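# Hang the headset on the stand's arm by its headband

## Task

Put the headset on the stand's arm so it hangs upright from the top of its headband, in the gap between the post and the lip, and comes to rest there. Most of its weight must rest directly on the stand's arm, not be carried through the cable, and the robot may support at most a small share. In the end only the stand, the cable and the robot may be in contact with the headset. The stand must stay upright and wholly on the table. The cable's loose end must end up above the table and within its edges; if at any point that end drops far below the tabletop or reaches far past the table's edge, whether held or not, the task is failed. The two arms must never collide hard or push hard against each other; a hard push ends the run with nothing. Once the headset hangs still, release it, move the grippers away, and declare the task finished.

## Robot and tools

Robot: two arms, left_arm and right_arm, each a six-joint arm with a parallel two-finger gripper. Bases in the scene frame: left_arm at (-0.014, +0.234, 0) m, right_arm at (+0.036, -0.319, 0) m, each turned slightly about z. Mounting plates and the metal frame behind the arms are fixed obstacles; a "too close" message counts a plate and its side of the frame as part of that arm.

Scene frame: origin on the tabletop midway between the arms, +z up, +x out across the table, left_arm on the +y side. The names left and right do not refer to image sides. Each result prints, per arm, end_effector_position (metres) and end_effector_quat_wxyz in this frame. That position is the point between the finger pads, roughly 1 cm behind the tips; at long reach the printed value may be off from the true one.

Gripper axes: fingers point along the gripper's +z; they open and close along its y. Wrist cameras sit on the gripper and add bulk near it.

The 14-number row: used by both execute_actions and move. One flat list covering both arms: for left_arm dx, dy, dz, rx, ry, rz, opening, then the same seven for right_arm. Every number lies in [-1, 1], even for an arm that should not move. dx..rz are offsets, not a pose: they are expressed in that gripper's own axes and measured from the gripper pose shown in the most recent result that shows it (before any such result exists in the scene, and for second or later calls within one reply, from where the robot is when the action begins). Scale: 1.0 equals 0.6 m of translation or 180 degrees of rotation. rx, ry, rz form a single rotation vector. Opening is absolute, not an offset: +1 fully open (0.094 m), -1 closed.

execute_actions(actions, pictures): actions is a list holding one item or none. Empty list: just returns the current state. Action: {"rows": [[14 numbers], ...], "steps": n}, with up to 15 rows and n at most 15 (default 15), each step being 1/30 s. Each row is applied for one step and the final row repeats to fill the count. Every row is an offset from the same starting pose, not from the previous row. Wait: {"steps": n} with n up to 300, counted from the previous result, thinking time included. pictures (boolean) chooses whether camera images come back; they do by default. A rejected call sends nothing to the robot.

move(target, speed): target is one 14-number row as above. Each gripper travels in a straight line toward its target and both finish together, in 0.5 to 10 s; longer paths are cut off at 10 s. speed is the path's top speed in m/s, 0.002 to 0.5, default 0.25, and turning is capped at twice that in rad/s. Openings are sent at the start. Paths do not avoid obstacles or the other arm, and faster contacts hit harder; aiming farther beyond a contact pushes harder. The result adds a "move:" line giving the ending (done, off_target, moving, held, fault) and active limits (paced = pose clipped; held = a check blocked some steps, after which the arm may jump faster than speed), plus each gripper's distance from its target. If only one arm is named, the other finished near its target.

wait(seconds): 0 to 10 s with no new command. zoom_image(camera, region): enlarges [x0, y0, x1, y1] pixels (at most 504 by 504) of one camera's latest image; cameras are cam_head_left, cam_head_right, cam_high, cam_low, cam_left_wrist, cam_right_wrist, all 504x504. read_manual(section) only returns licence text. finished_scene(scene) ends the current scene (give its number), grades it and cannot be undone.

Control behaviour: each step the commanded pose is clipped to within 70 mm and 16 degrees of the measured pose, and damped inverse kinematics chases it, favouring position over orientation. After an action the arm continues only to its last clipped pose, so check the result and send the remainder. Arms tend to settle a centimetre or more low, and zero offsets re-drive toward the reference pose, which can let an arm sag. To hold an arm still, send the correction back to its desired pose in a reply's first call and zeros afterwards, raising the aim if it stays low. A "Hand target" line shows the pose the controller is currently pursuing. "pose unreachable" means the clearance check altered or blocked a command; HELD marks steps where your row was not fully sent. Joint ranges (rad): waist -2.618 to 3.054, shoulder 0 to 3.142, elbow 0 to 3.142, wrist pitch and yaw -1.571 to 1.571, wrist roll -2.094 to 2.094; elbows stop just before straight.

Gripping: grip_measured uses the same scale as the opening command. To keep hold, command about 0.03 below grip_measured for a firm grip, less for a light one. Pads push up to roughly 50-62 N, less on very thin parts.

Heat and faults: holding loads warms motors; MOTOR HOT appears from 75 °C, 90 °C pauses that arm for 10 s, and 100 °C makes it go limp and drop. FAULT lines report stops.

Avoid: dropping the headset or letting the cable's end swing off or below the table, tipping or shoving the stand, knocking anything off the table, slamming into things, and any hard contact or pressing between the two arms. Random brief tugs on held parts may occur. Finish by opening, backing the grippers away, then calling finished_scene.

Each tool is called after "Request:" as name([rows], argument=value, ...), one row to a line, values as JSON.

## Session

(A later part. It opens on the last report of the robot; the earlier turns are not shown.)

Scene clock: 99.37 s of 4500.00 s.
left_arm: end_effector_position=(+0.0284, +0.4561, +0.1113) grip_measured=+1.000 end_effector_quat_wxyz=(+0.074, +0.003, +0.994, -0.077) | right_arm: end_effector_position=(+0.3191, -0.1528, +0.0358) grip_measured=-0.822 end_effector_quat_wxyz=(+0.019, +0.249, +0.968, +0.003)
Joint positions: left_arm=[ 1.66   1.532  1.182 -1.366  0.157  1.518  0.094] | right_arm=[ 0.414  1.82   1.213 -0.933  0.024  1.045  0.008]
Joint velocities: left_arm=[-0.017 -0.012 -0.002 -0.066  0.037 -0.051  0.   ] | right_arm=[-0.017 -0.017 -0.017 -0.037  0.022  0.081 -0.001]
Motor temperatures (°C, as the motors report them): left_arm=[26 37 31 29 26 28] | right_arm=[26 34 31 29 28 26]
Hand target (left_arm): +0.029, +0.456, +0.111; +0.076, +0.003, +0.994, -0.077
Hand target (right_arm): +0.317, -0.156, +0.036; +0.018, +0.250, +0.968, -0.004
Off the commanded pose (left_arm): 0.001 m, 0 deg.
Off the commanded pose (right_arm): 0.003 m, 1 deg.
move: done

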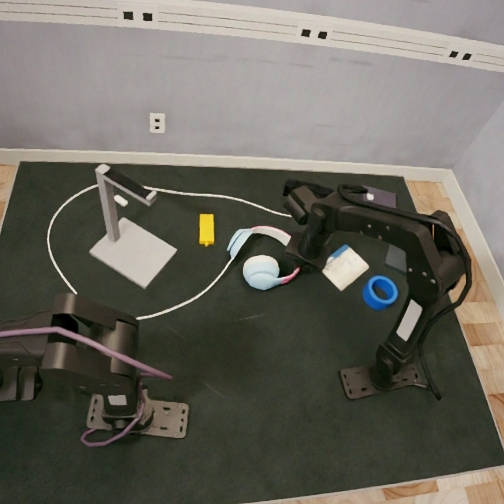

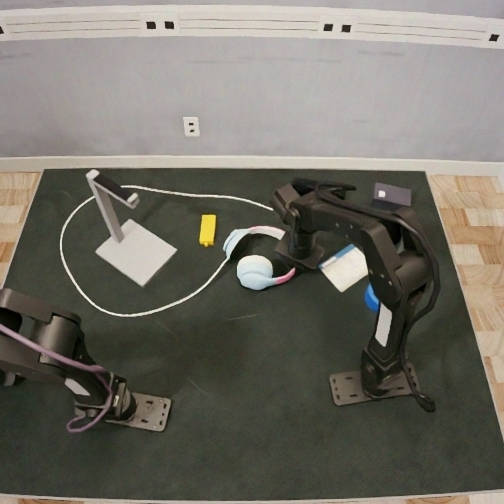

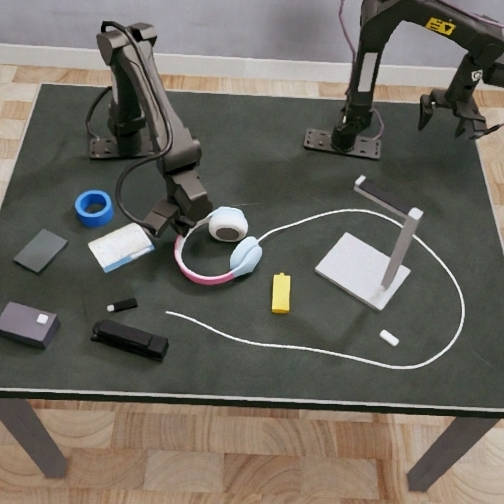

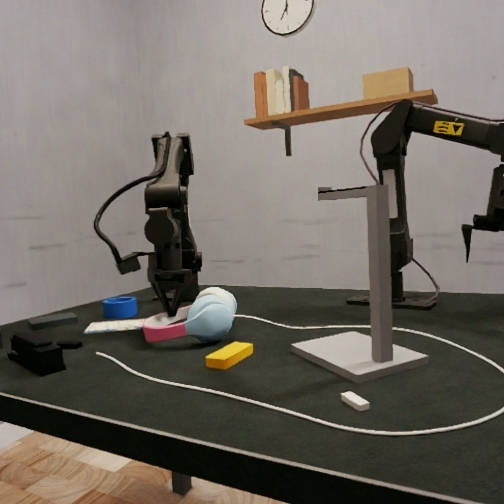

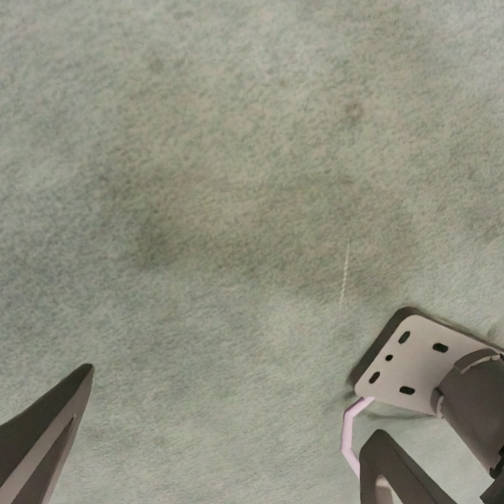

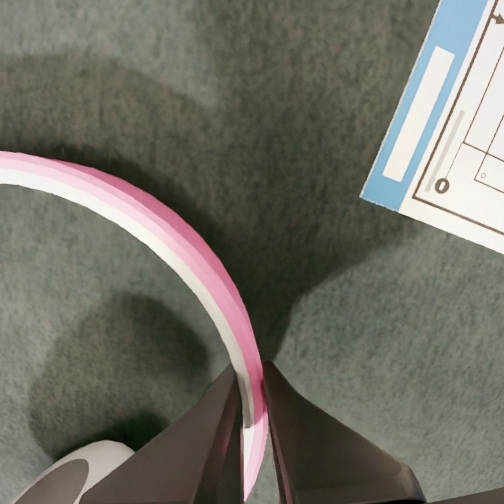

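Request:
move(target=[0,0,0,0,0,0,1,0,0,-0.23,0,0,0,-0.95], speed=0.15)

Request:
move(target=[0,0,0,0,0,0,1,0,0,0,0,0,-0.58,-0.95])

Request:
move(target=[0,0,0,0,0,0,1,-0.1,-0.045,-0.2,0.21,-0.453,0,-0.95])

Scene clock: 110.57 s of 4500.00 s.
left_arm: end_effector_position=(+0.0278, +0.4561, +0.1112) grip_measured=+1.000 end_effector_quat_wxyz=(+0.072, +0.003, +0.994, -0.076) | right_arm: end_effector_position=(+0.3101, -0.1594, +0.1593) grip_measured=-0.826 end_effector_quat_wxyz=(+0.004, +0.248, +0.969, -0.017)
Joint positions: left_arm=[ 1.66   1.532  1.182 -1.366  0.154  1.518  0.094] | right_arm=[ 0.414  1.768  1.647 -1.47   0.03   1.045  0.008]
Joint velocities: left_arm=[-0.007 -0.012 -0.002 -0.095 -0.037 -0.066  0.   ] | right_arm=[-0.012 -0.027 -0.007 -0.022  0.007  0.022 -0.001]
Motor temperatures (°C, as the motors report them): left_arm=[26 36 31 29 26 28] | right_arm=[26 35 31 28 28 26]
Hand target (left_arm): +0.028, +0.456, +0.111; +0.074, +0.003, +0.994, -0.077
Hand target (right_arm): +0.312, -0.154, +0.174; +0.020, +0.249, +0.968, +0.003
Off the commanded pose (left_arm): 0.001 m, 0 deg.
Off the commanded pose (right_arm): 0.017 m, 3 deg.
After step 90, 6.63 s passed at rest.
move: off_target (right_arm)

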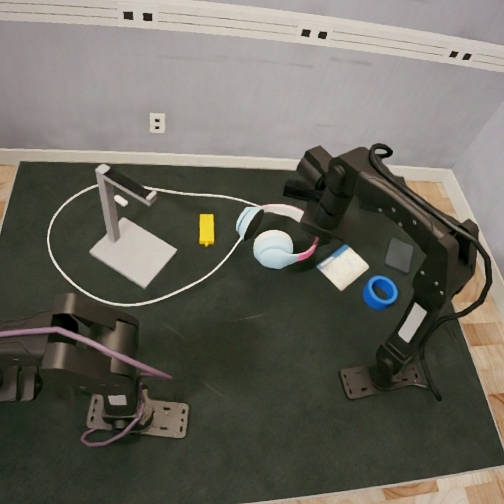

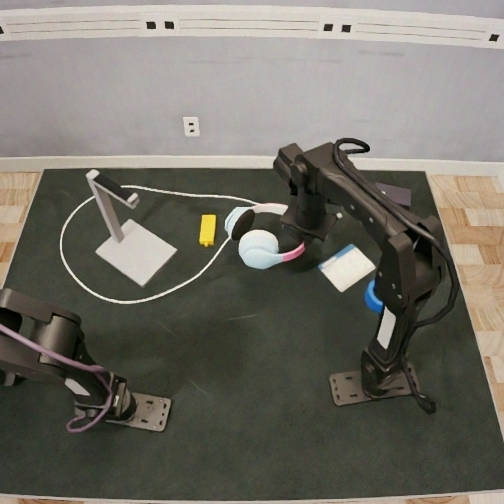

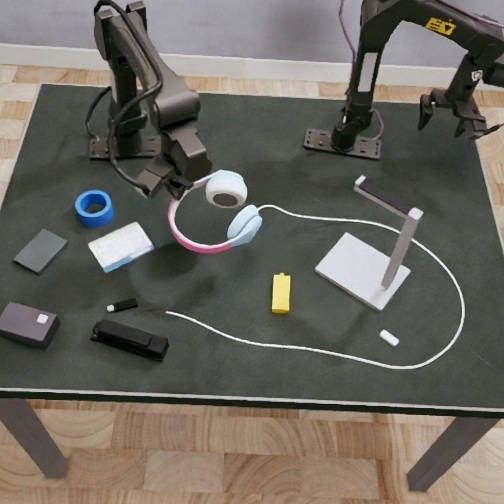

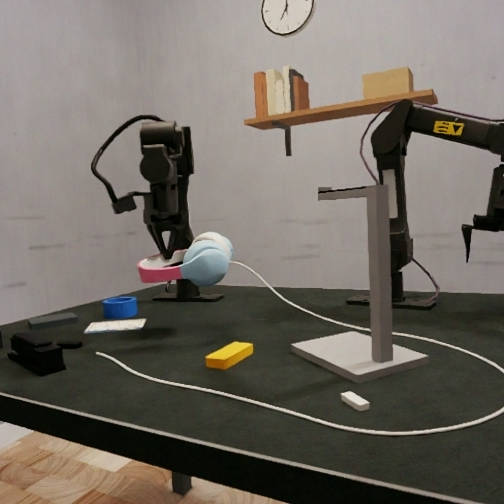

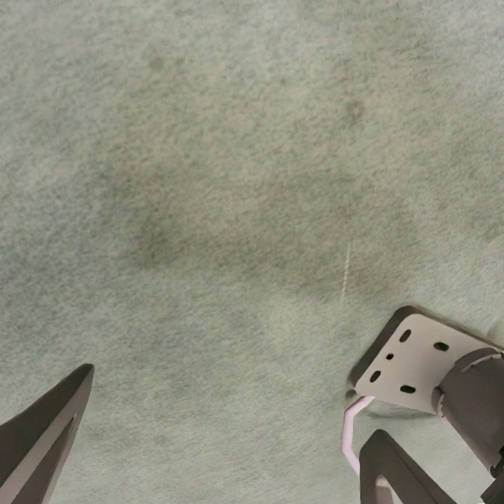

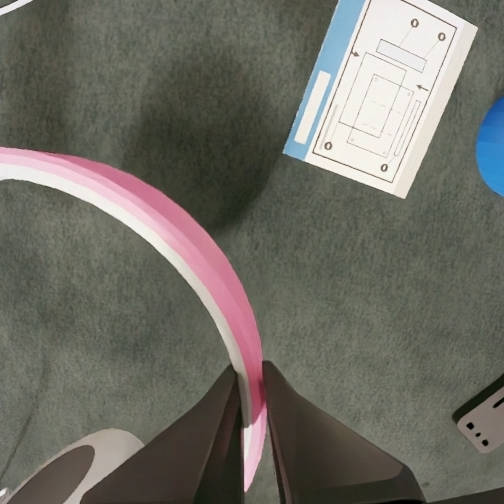

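Scene clock: 114.77 s of 4500.00 s.
left_arm: end_effector_position=(+0.0272, +0.4561, +0.1111) grip_measured=+1.000 end_effector_quat_wxyz=(+0.070, +0.004, +0.995, -0.076) | right_arm: end_effector_position=(+0.3141, -0.1607, +0.1594) grip_measured=-0.827 end_effector_quat_wxyz=(-0.007, -0.607, +0.794, -0.023)
Joint positions: left_arm=[ 1.66   1.532  1.182 -1.366  0.15   1.518  0.094] | right_arm=[ 0.414  1.768  1.647 -1.459  0.047 -0.764  0.008]
Joint velocities: left_arm=[ 0.012 -0.002  0.012 -0.022 -0.022  0.007  0.   ] | right_arm=[ 0.027 -0.017 -0.007 -0.037  0.051 -0.022 -0.001]
Motor temperatures (°C, as the motors report them): left_arm=[26 35 31 29 26 28] | right_arm=[26 35 31 28 28 26]
Hand target (left_arm): +0.028, +0.456, +0.111; +0.072, +0.003, +0.994, -0.076
Hand target (right_arm): +0.310, -0.159, +0.159; -0.011, -0.613, +0.790, -0.013
Off the commanded pose (left_arm): 0.001 m, 0 deg.
Off the commanded pose (right_arm): 0.004 m, 1 deg.
move: done

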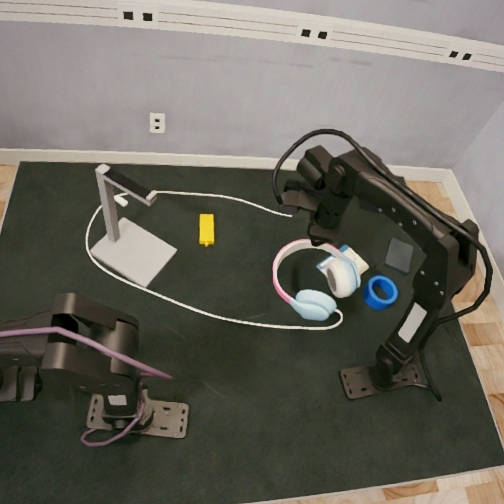

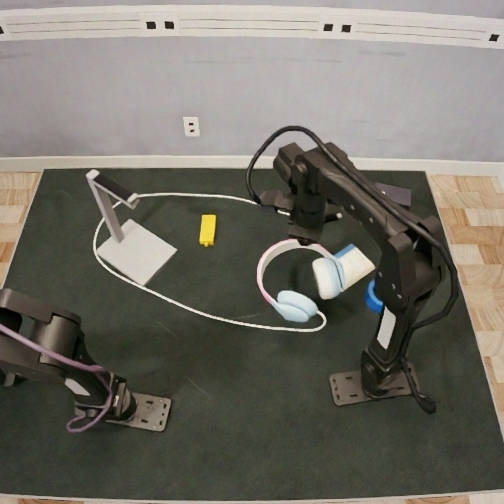

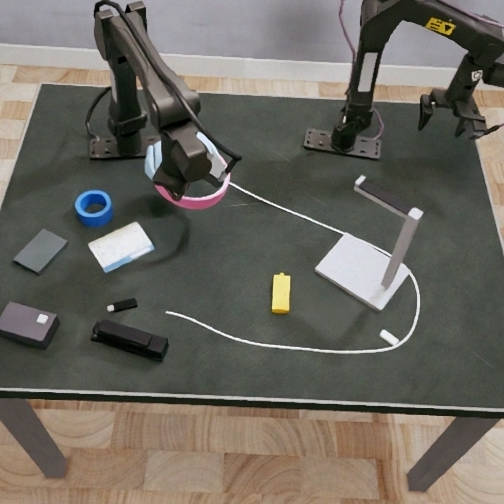

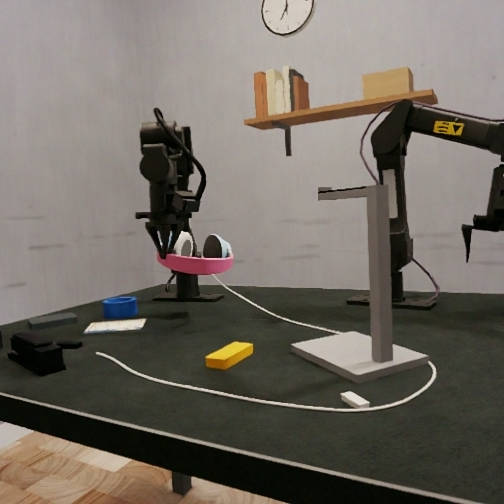

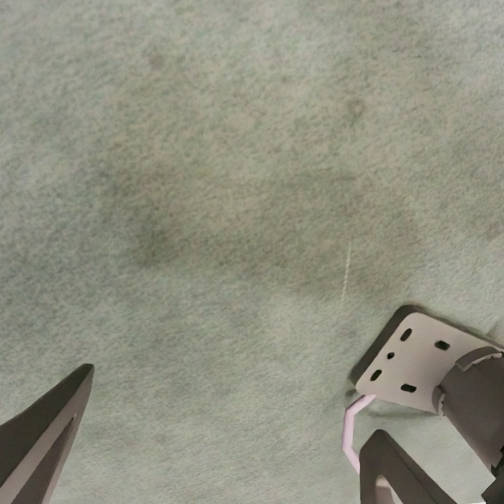

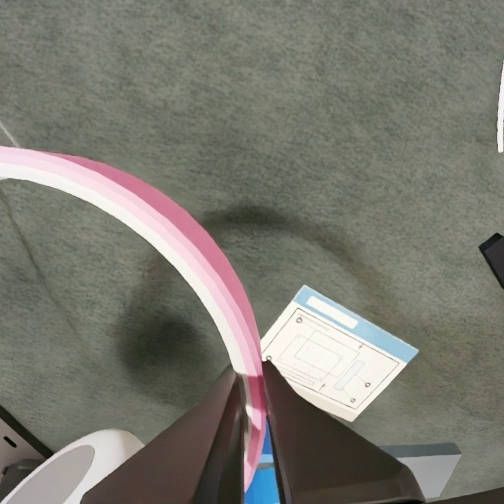

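Scene clock: 118.77 s of 4500.00 s.
left_arm: end_effector_position=(+0.0266, +0.4562, +0.1110) grip_measured=+1.000 end_effector_quat_wxyz=(+0.069, +0.004, +0.995, -0.076) | right_arm: end_effector_position=(+0.3560, -0.1068, +0.2668) grip_measured=-0.826 end_effector_quat_wxyz=(+0.673, -0.452, +0.572, +0.125)
Joint positions: left_arm=[ 1.66   1.532  1.182 -1.366  0.147  1.518  0.094] | right_arm=[ 0.238  1.124  0.588  0.465 -0.486 -0.518  0.008]
Joint velocities: left_arm=[-0.007  0.002 -0.007 -0.11  -0.081  0.007  0.   ] | right_arm=[-0.027 -0.017 -0.007  0.037 -0.022  0.037  0.001]
Motor temperatures (°C, as the motors report them): left_arm=[26 35 31 29 26 28] | right_arm=[26 35 31 29 28 26]
Hand target (left_arm): +0.027, +0.456, +0.111; +0.070, +0.004, +0.995, -0.076
Hand target (right_arm): +0.356, -0.104, +0.275; +0.685, -0.443, +0.562, +0.135
Off the commanded pose (left_arm): 0.001 m, 0 deg.
Off the commanded pose (right_arm): 0.011 m, 2 deg.
move: off_target (right_arm)

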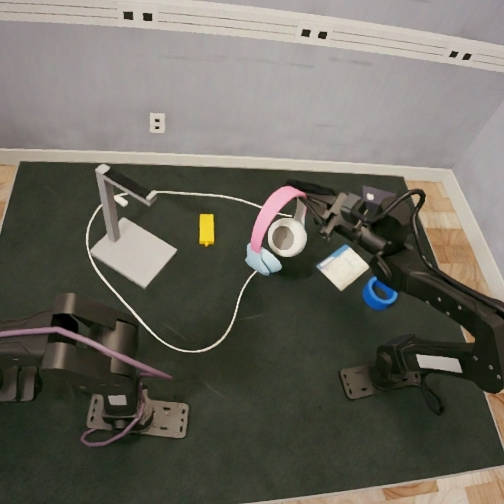

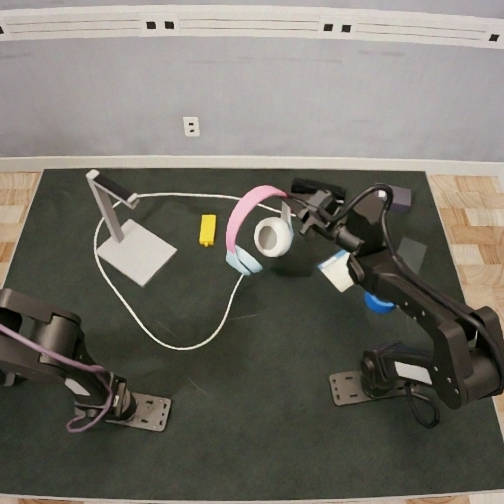

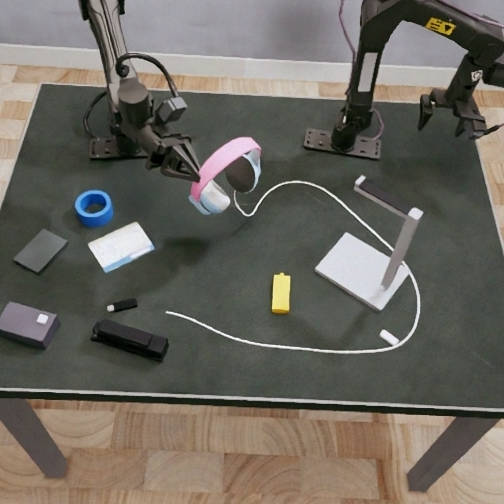

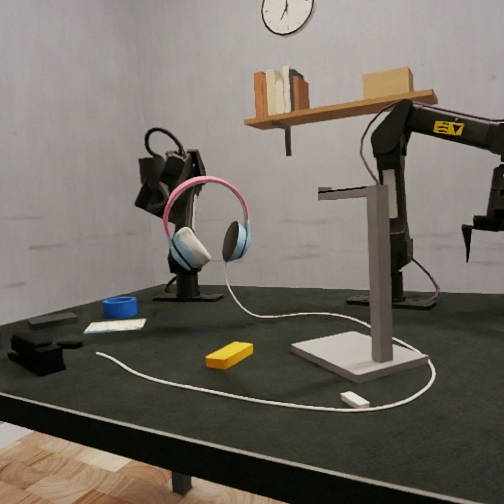

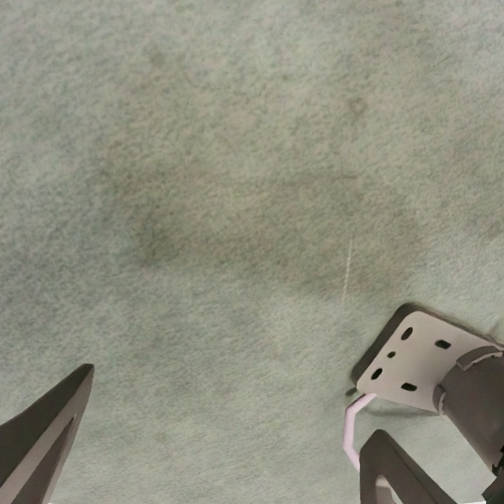

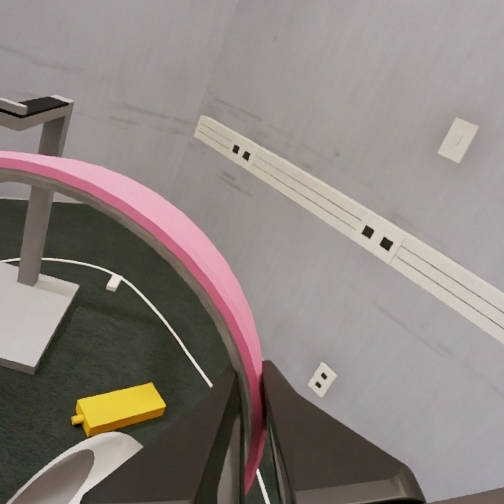

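Request:
move(target=[0,0,0,0,0,0,1,-0.13,0.14,0.28,0,0,0,-0.95], speed=0.12)

Scene clock: 130.27 s of 4500.00 s.
left_arm: end_effector_position=(+0.0260, +0.4562, +0.1109) grip_measured=+1.000 end_effector_quat_wxyz=(+0.067, +0.004, +0.995, -0.076) | right_arm: end_effector_position=(+0.3809, +0.0877, +0.2620) grip_measured=-0.826 end_effector_quat_wxyz=(+0.649, -0.478, +0.582, +0.107)
Joint positions: left_arm=[ 1.66   1.532  1.182 -1.366  0.144  1.518  0.094] | right_arm=[ 0.746  1.684  1.097  0.453  0.023 -0.521  0.008]
Joint velocities: left_arm=[ 0.007  0.012 -0.012  0.007  0.022  0.007  0.   ] | right_arm=[-0.002 -0.007  0.007  0.007  0.066  0.022  0.   ]
Motor temperatures (°C, as the motors report them): left_arm=[26 35 31 29 26 28] | right_arm=[26 33 32 32 28 26]
Hand target (left_arm): +0.027, +0.456, +0.111; +0.069, +0.004, +0.995, -0.076
Hand target (right_arm): +0.382, +0.093, +0.287; +0.672, -0.455, +0.571, +0.122
Off the commanded pose (left_arm): 0.001 m, 0 deg.
Off the commanded pose (right_arm): 0.025 m, 5 deg.
After step 90, 6.33 s passed at rest.
move: off_target (right_arm)

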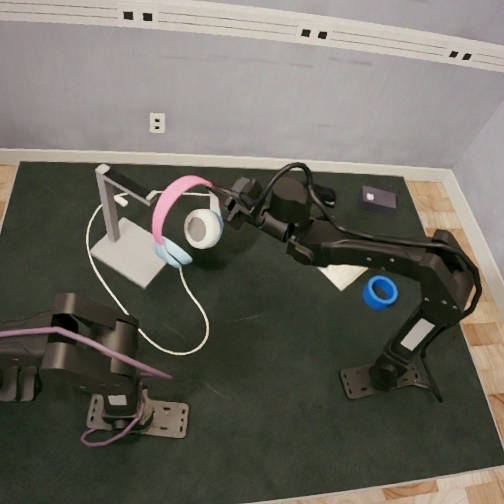

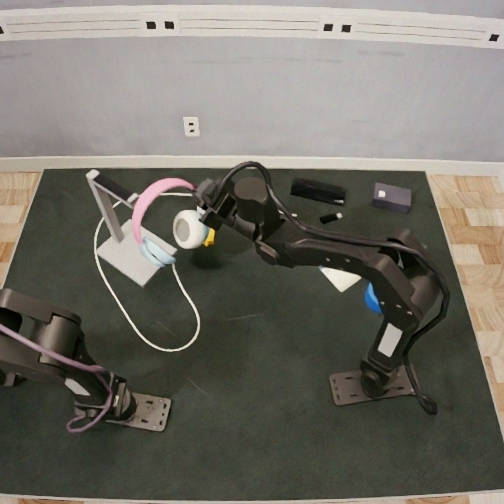

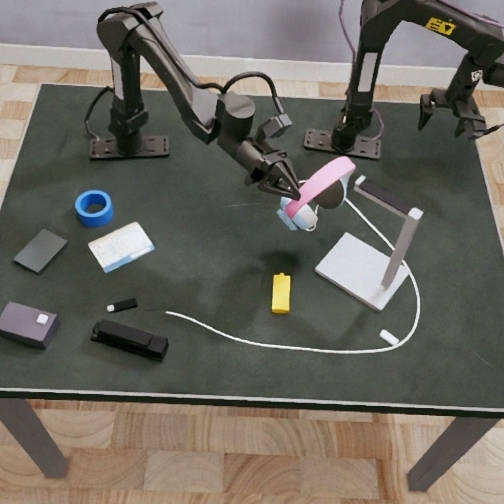

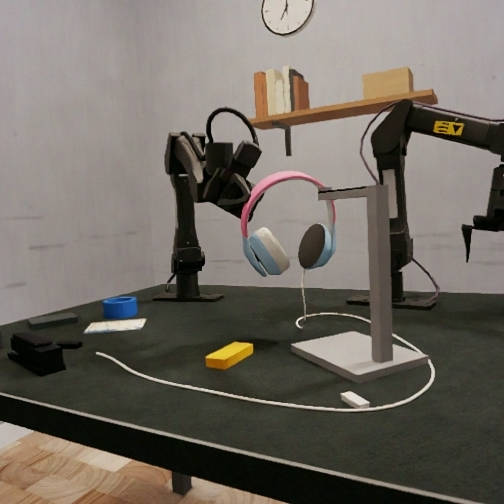

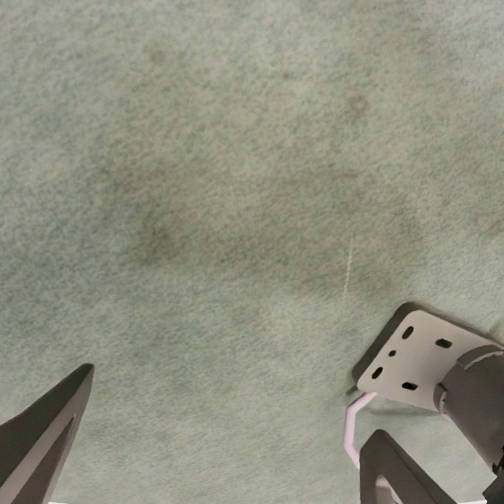

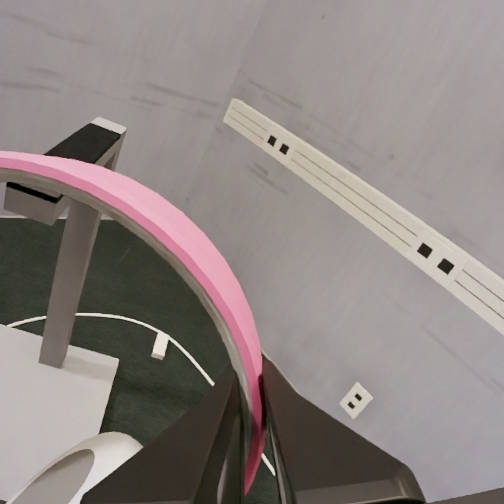

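Request:
move(target=[0,0,0,0,0,0,1,-0.085,0,0,0.02,-0.045,0,-0.95], speed=0.08)

Request:
move(target=[0,0,0,0,0,0,1,-0.04,-0.015,0.1,0.01,-0.02,0,-0.95], speed=0.05)

Scene clock: 139.67 s of 4500.00 s.
left_arm: end_effector_position=(+0.0255, +0.4562, +0.1108) grip_measured=+1.000 end_effector_quat_wxyz=(+0.066, +0.004, +0.995, -0.076) | right_arm: end_effector_position=(+0.3654, +0.1020, +0.2767) grip_measured=-0.826 end_effector_quat_wxyz=(+0.672, -0.474, +0.559, +0.108)
Joint positions: left_arm=[ 1.66   1.532  1.182 -1.366  0.141  1.518  0.094] | right_arm=[ 0.799  1.684  1.097  0.512  0.064 -0.539  0.008]
Joint velocities: left_arm=[-0.007 -0.002  0.002  0.066 -0.11  -0.051  0.   ] | right_arm=[-0.007  0.007  0.002 -0.037 -0.051  0.037 -0.001]
Motor temperatures (°C, as the motors report them): left_arm=[26 35 31 29 26 28] | right_arm=[26 35 34 34 28 26]
Hand target (left_arm): +0.026, +0.456, +0.111; +0.067, +0.004, +0.995, -0.076
Hand target (right_arm): +0.364, +0.107, +0.306; +0.703, -0.449, +0.538, +0.122
Off the commanded pose (left_arm): 0.001 m, 0 deg.
Off the commanded pose (right_arm): 0.030 m, 6 deg.
After step 90, 5.03 s passed at rest.
move: off_target (right_arm)

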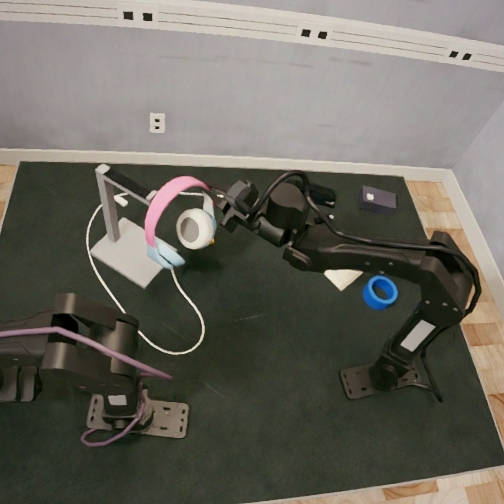

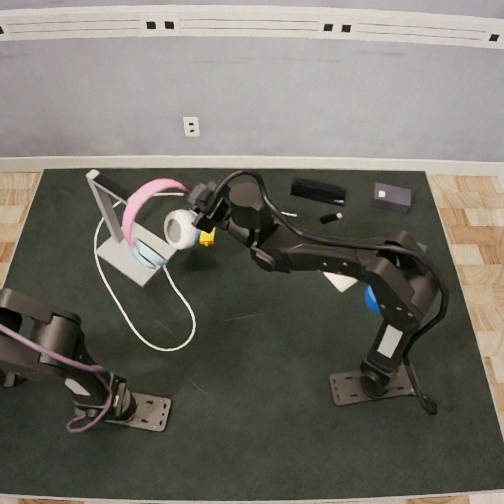

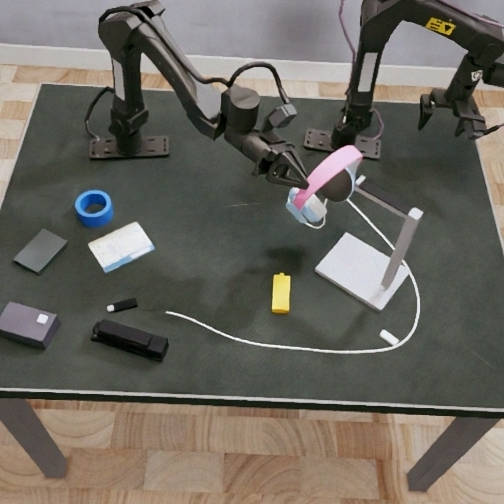

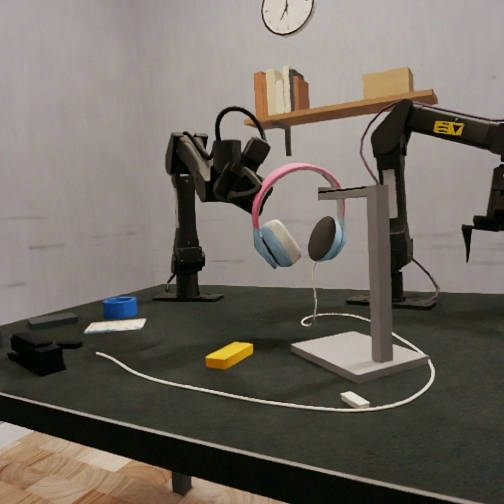

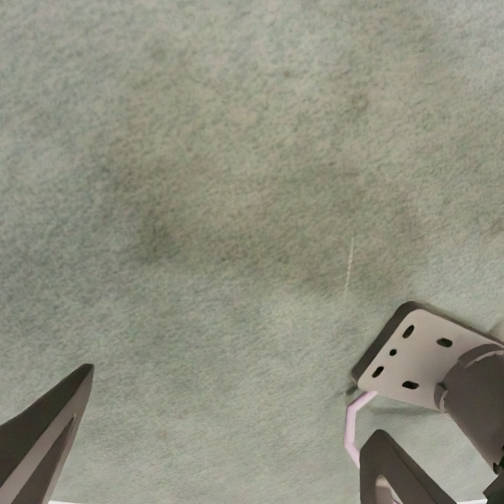

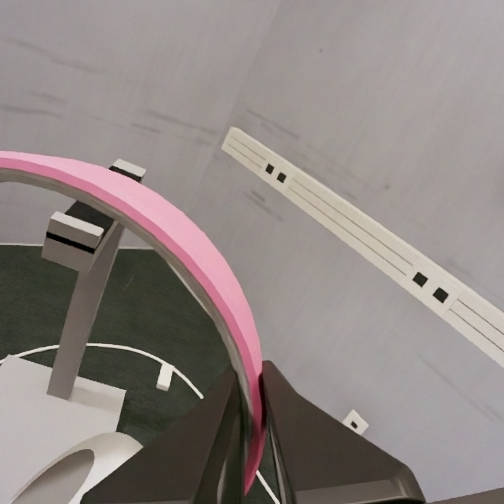

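Scene clock: 141.27 s of 4500.00 s.
left_arm: end_effector_position=(+0.0250, +0.4563, +0.1108) grip_measured=+1.000 end_effector_quat_wxyz=(+0.064, +0.004, +0.995, -0.076) | right_arm: end_effector_position=(+0.3995, +0.1474, +0.2712) grip_measured=-0.826 end_effector_quat_wxyz=(+0.671, -0.480, +0.555, +0.102)
Joint positions: left_arm=[ 1.66   1.532  1.182 -1.366  0.138  1.518  0.094] | right_arm=[ 0.799  1.895  1.339  0.478  0.064 -0.557  0.008]
Joint velocities: left_arm=[-0.012 -0.017 -0.002  0.007  0.007 -0.051  0.   ] | right_arm=[-0.002 -0.027 -0.012 -0.066 -0.037  0.007 -0.   ]
Motor temperatures (°C, as the motors report them): left_arm=[26 35 31 29 26 28] | right_arm=[26 35 34 34 28 26]
Hand target (left_arm): +0.026, +0.456, +0.111; +0.066, +0.004, +0.995, -0.076
Hand target (right_arm): +0.401, +0.151, +0.298; +0.696, -0.460, +0.539, +0.114
Off the commanded pose (left_arm): 0.001 m, 0 deg.
Off the commanded pose (right_arm): 0.027 m, 4 deg.
move: off_target (right_arm)

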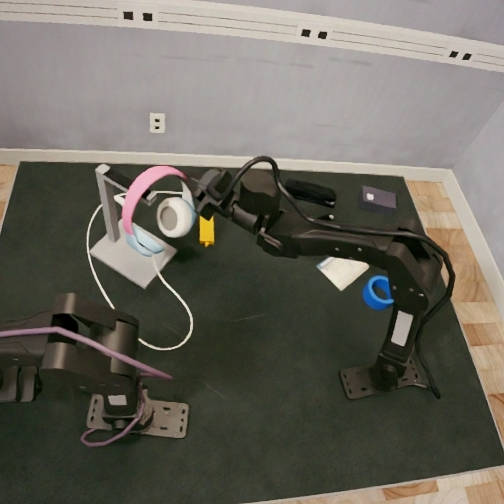

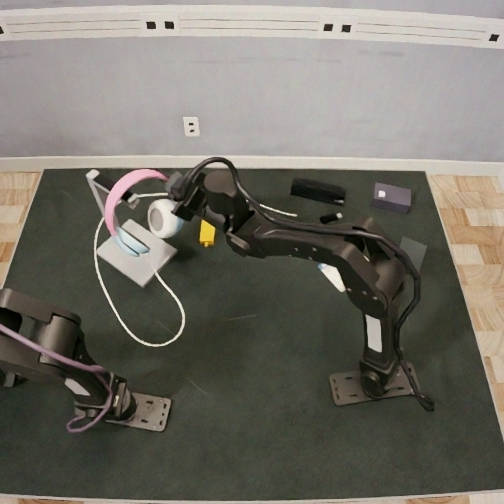

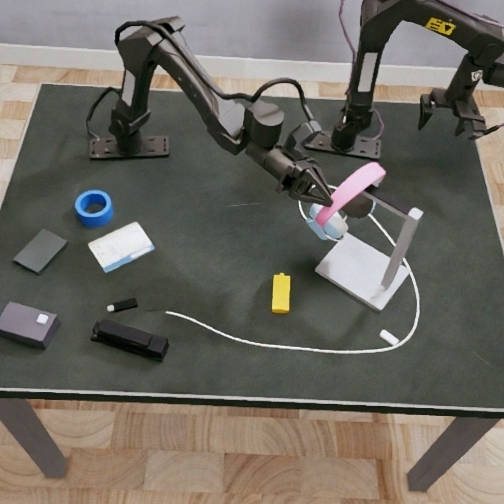

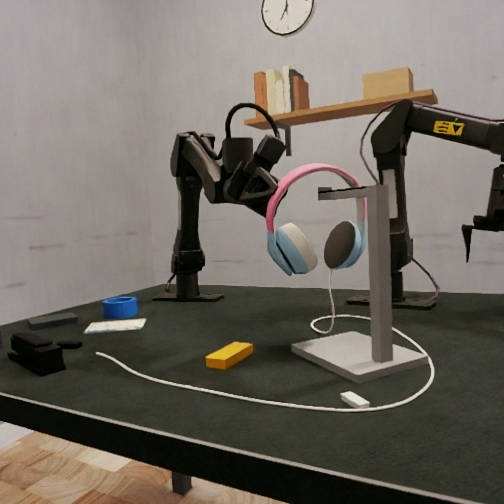

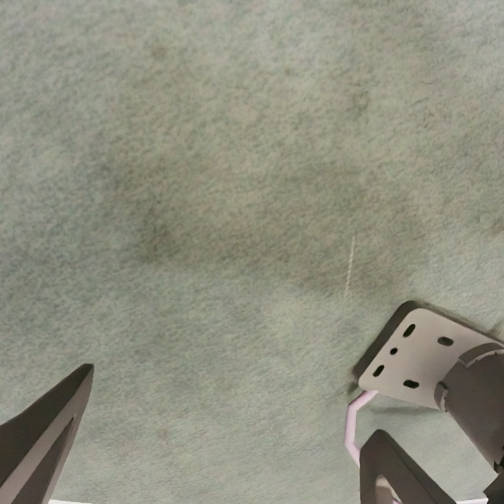

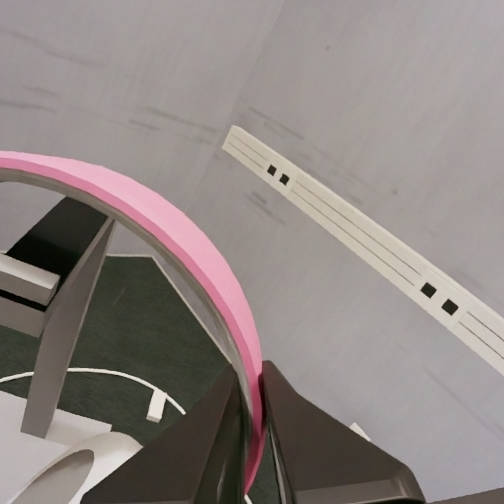

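Request:
move(target=[0,0,0,0,0,0,1,-0.05,0.018,0.08,0.01,-0.02,0,-0.95], speed=0.05)

Request:
move(target=[0,0,0,0,0,0,1,0.012,0.005,0,0,0,0,-0.95], speed=0.03)

Scene clock: 148.93 s of 4500.00 s.
left_arm: end_effector_position=(+0.0244, +0.4563, +0.1107) grip_measured=+1.000 end_effector_quat_wxyz=(+0.063, +0.004, +0.995, -0.076) | right_arm: end_effector_position=(+0.4134, +0.1947, +0.2607) grip_measured=-0.826 end_effector_quat_wxyz=(+0.671, -0.487, +0.550, +0.096)
Joint positions: left_arm=[ 1.66   1.532  1.182 -1.366  0.135  1.518  0.094] | right_arm=[ 0.836  2.076  1.559  0.437  0.097 -0.574  0.008]
Joint velocities: left_arm=[-0.007 -0.022 -0.002 -0.037 -0.051  0.037  0.   ] | right_arm=[-0.007 -0.007  0.012  0.022  0.066 -0.051  0.   ]
Motor temperatures (°C, as the motors report them): left_arm=[26 35 31 29 26 28] | right_arm=[26 37 36 35 28 26]
Hand target (left_arm): +0.025, +0.456, +0.111; +0.064, +0.004, +0.995, -0.076
Hand target (right_arm): +0.411, +0.200, +0.288; +0.696, -0.466, +0.536, +0.108
Off the commanded pose (left_arm): 0.001 m, 0 deg.
Off the commanded pose (right_arm): 0.027 m, 4 deg.
After step 90, 3.20 s passed at rest.
move: off_target (right_arm)

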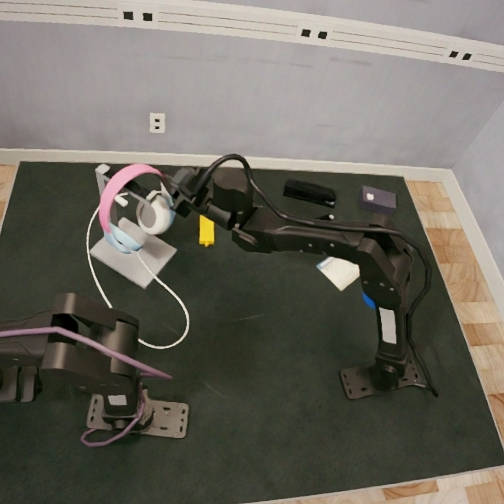

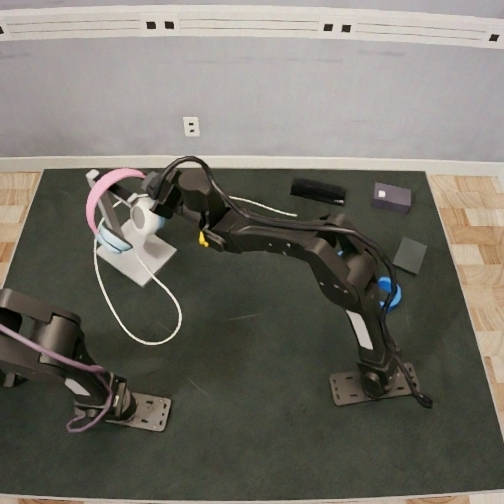

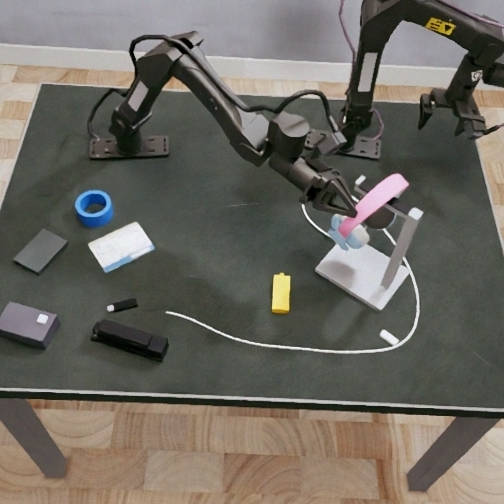

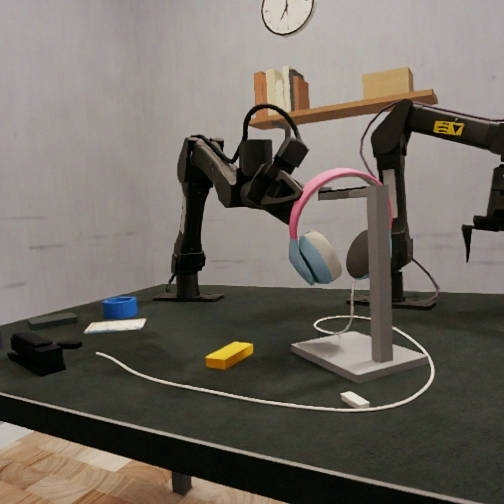

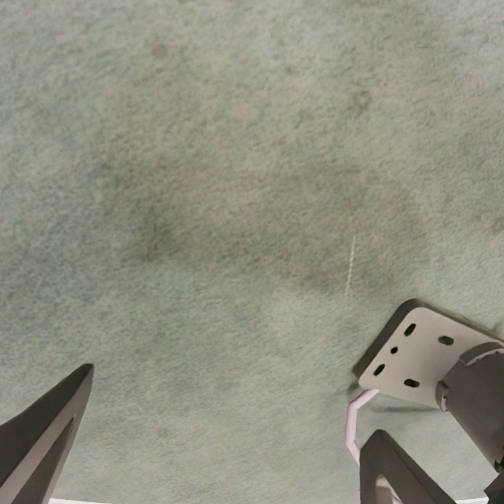

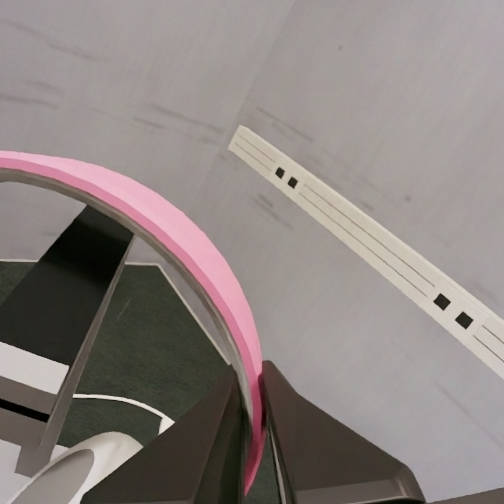

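Scene clock: 149.63 s of 4500.00 s.
left_arm: end_effector_position=(+0.0239, +0.4563, +0.1106) grip_measured=+1.000 end_effector_quat_wxyz=(+0.061, +0.004, +0.995, -0.076) | right_arm: end_effector_position=(+0.4119, +0.1926, +0.2455) grip_measured=-0.826 end_effector_quat_wxyz=(+0.657, -0.500, +0.557, +0.089)
Joint positions: left_arm=[ 1.66   1.532  1.182 -1.366  0.132  1.518  0.094] | right_arm=[ 0.836  2.076  1.537  0.418  0.097 -0.586  0.008]
Joint velocities: left_arm=[-0.007 -0.007 -0.007 -0.066  0.007  0.037  0.   ] | right_arm=[ 0.027  0.002 -0.002 -0.037 -0.022  0.022  0.   ]
Motor temperatures (°C, as the motors report them): left_arm=[26 35 31 29 26 28] | right_arm=[26 37 35 35 28 26]
Hand target (left_arm): +0.024, +0.456, +0.111; +0.063, +0.004, +0.995, -0.076
Hand target (right_arm): +0.414, +0.193, +0.253; +0.671, -0.487, +0.551, +0.096
Off the commanded pose (left_arm): 0.001 m, 0 deg.
Off the commanded pose (right_arm): 0.008 m, 3 deg.
move: off_target (right_arm)

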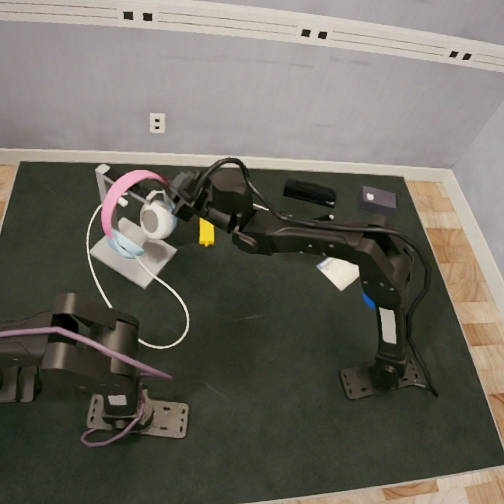

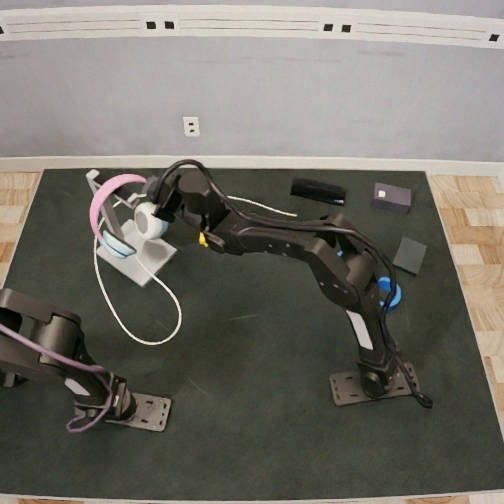

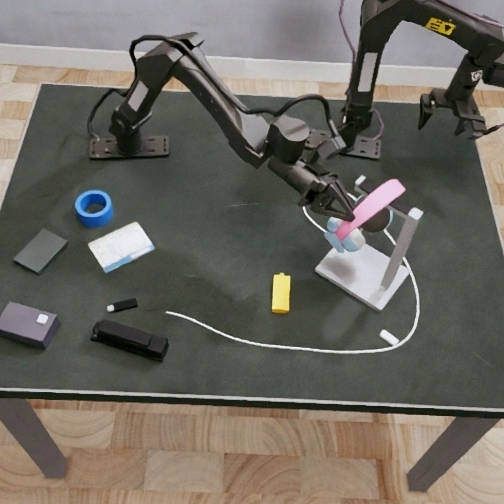

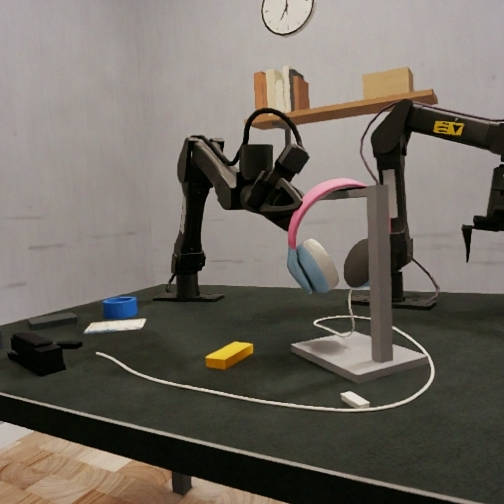

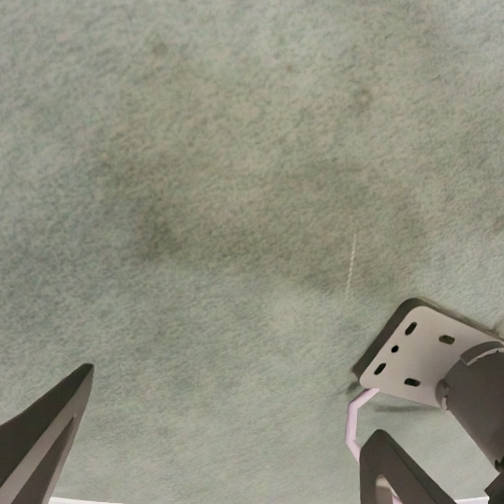

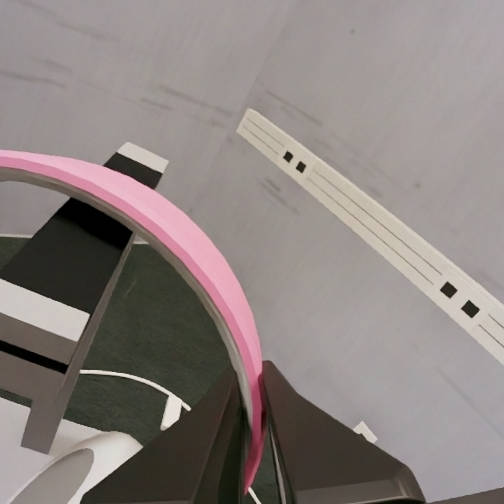

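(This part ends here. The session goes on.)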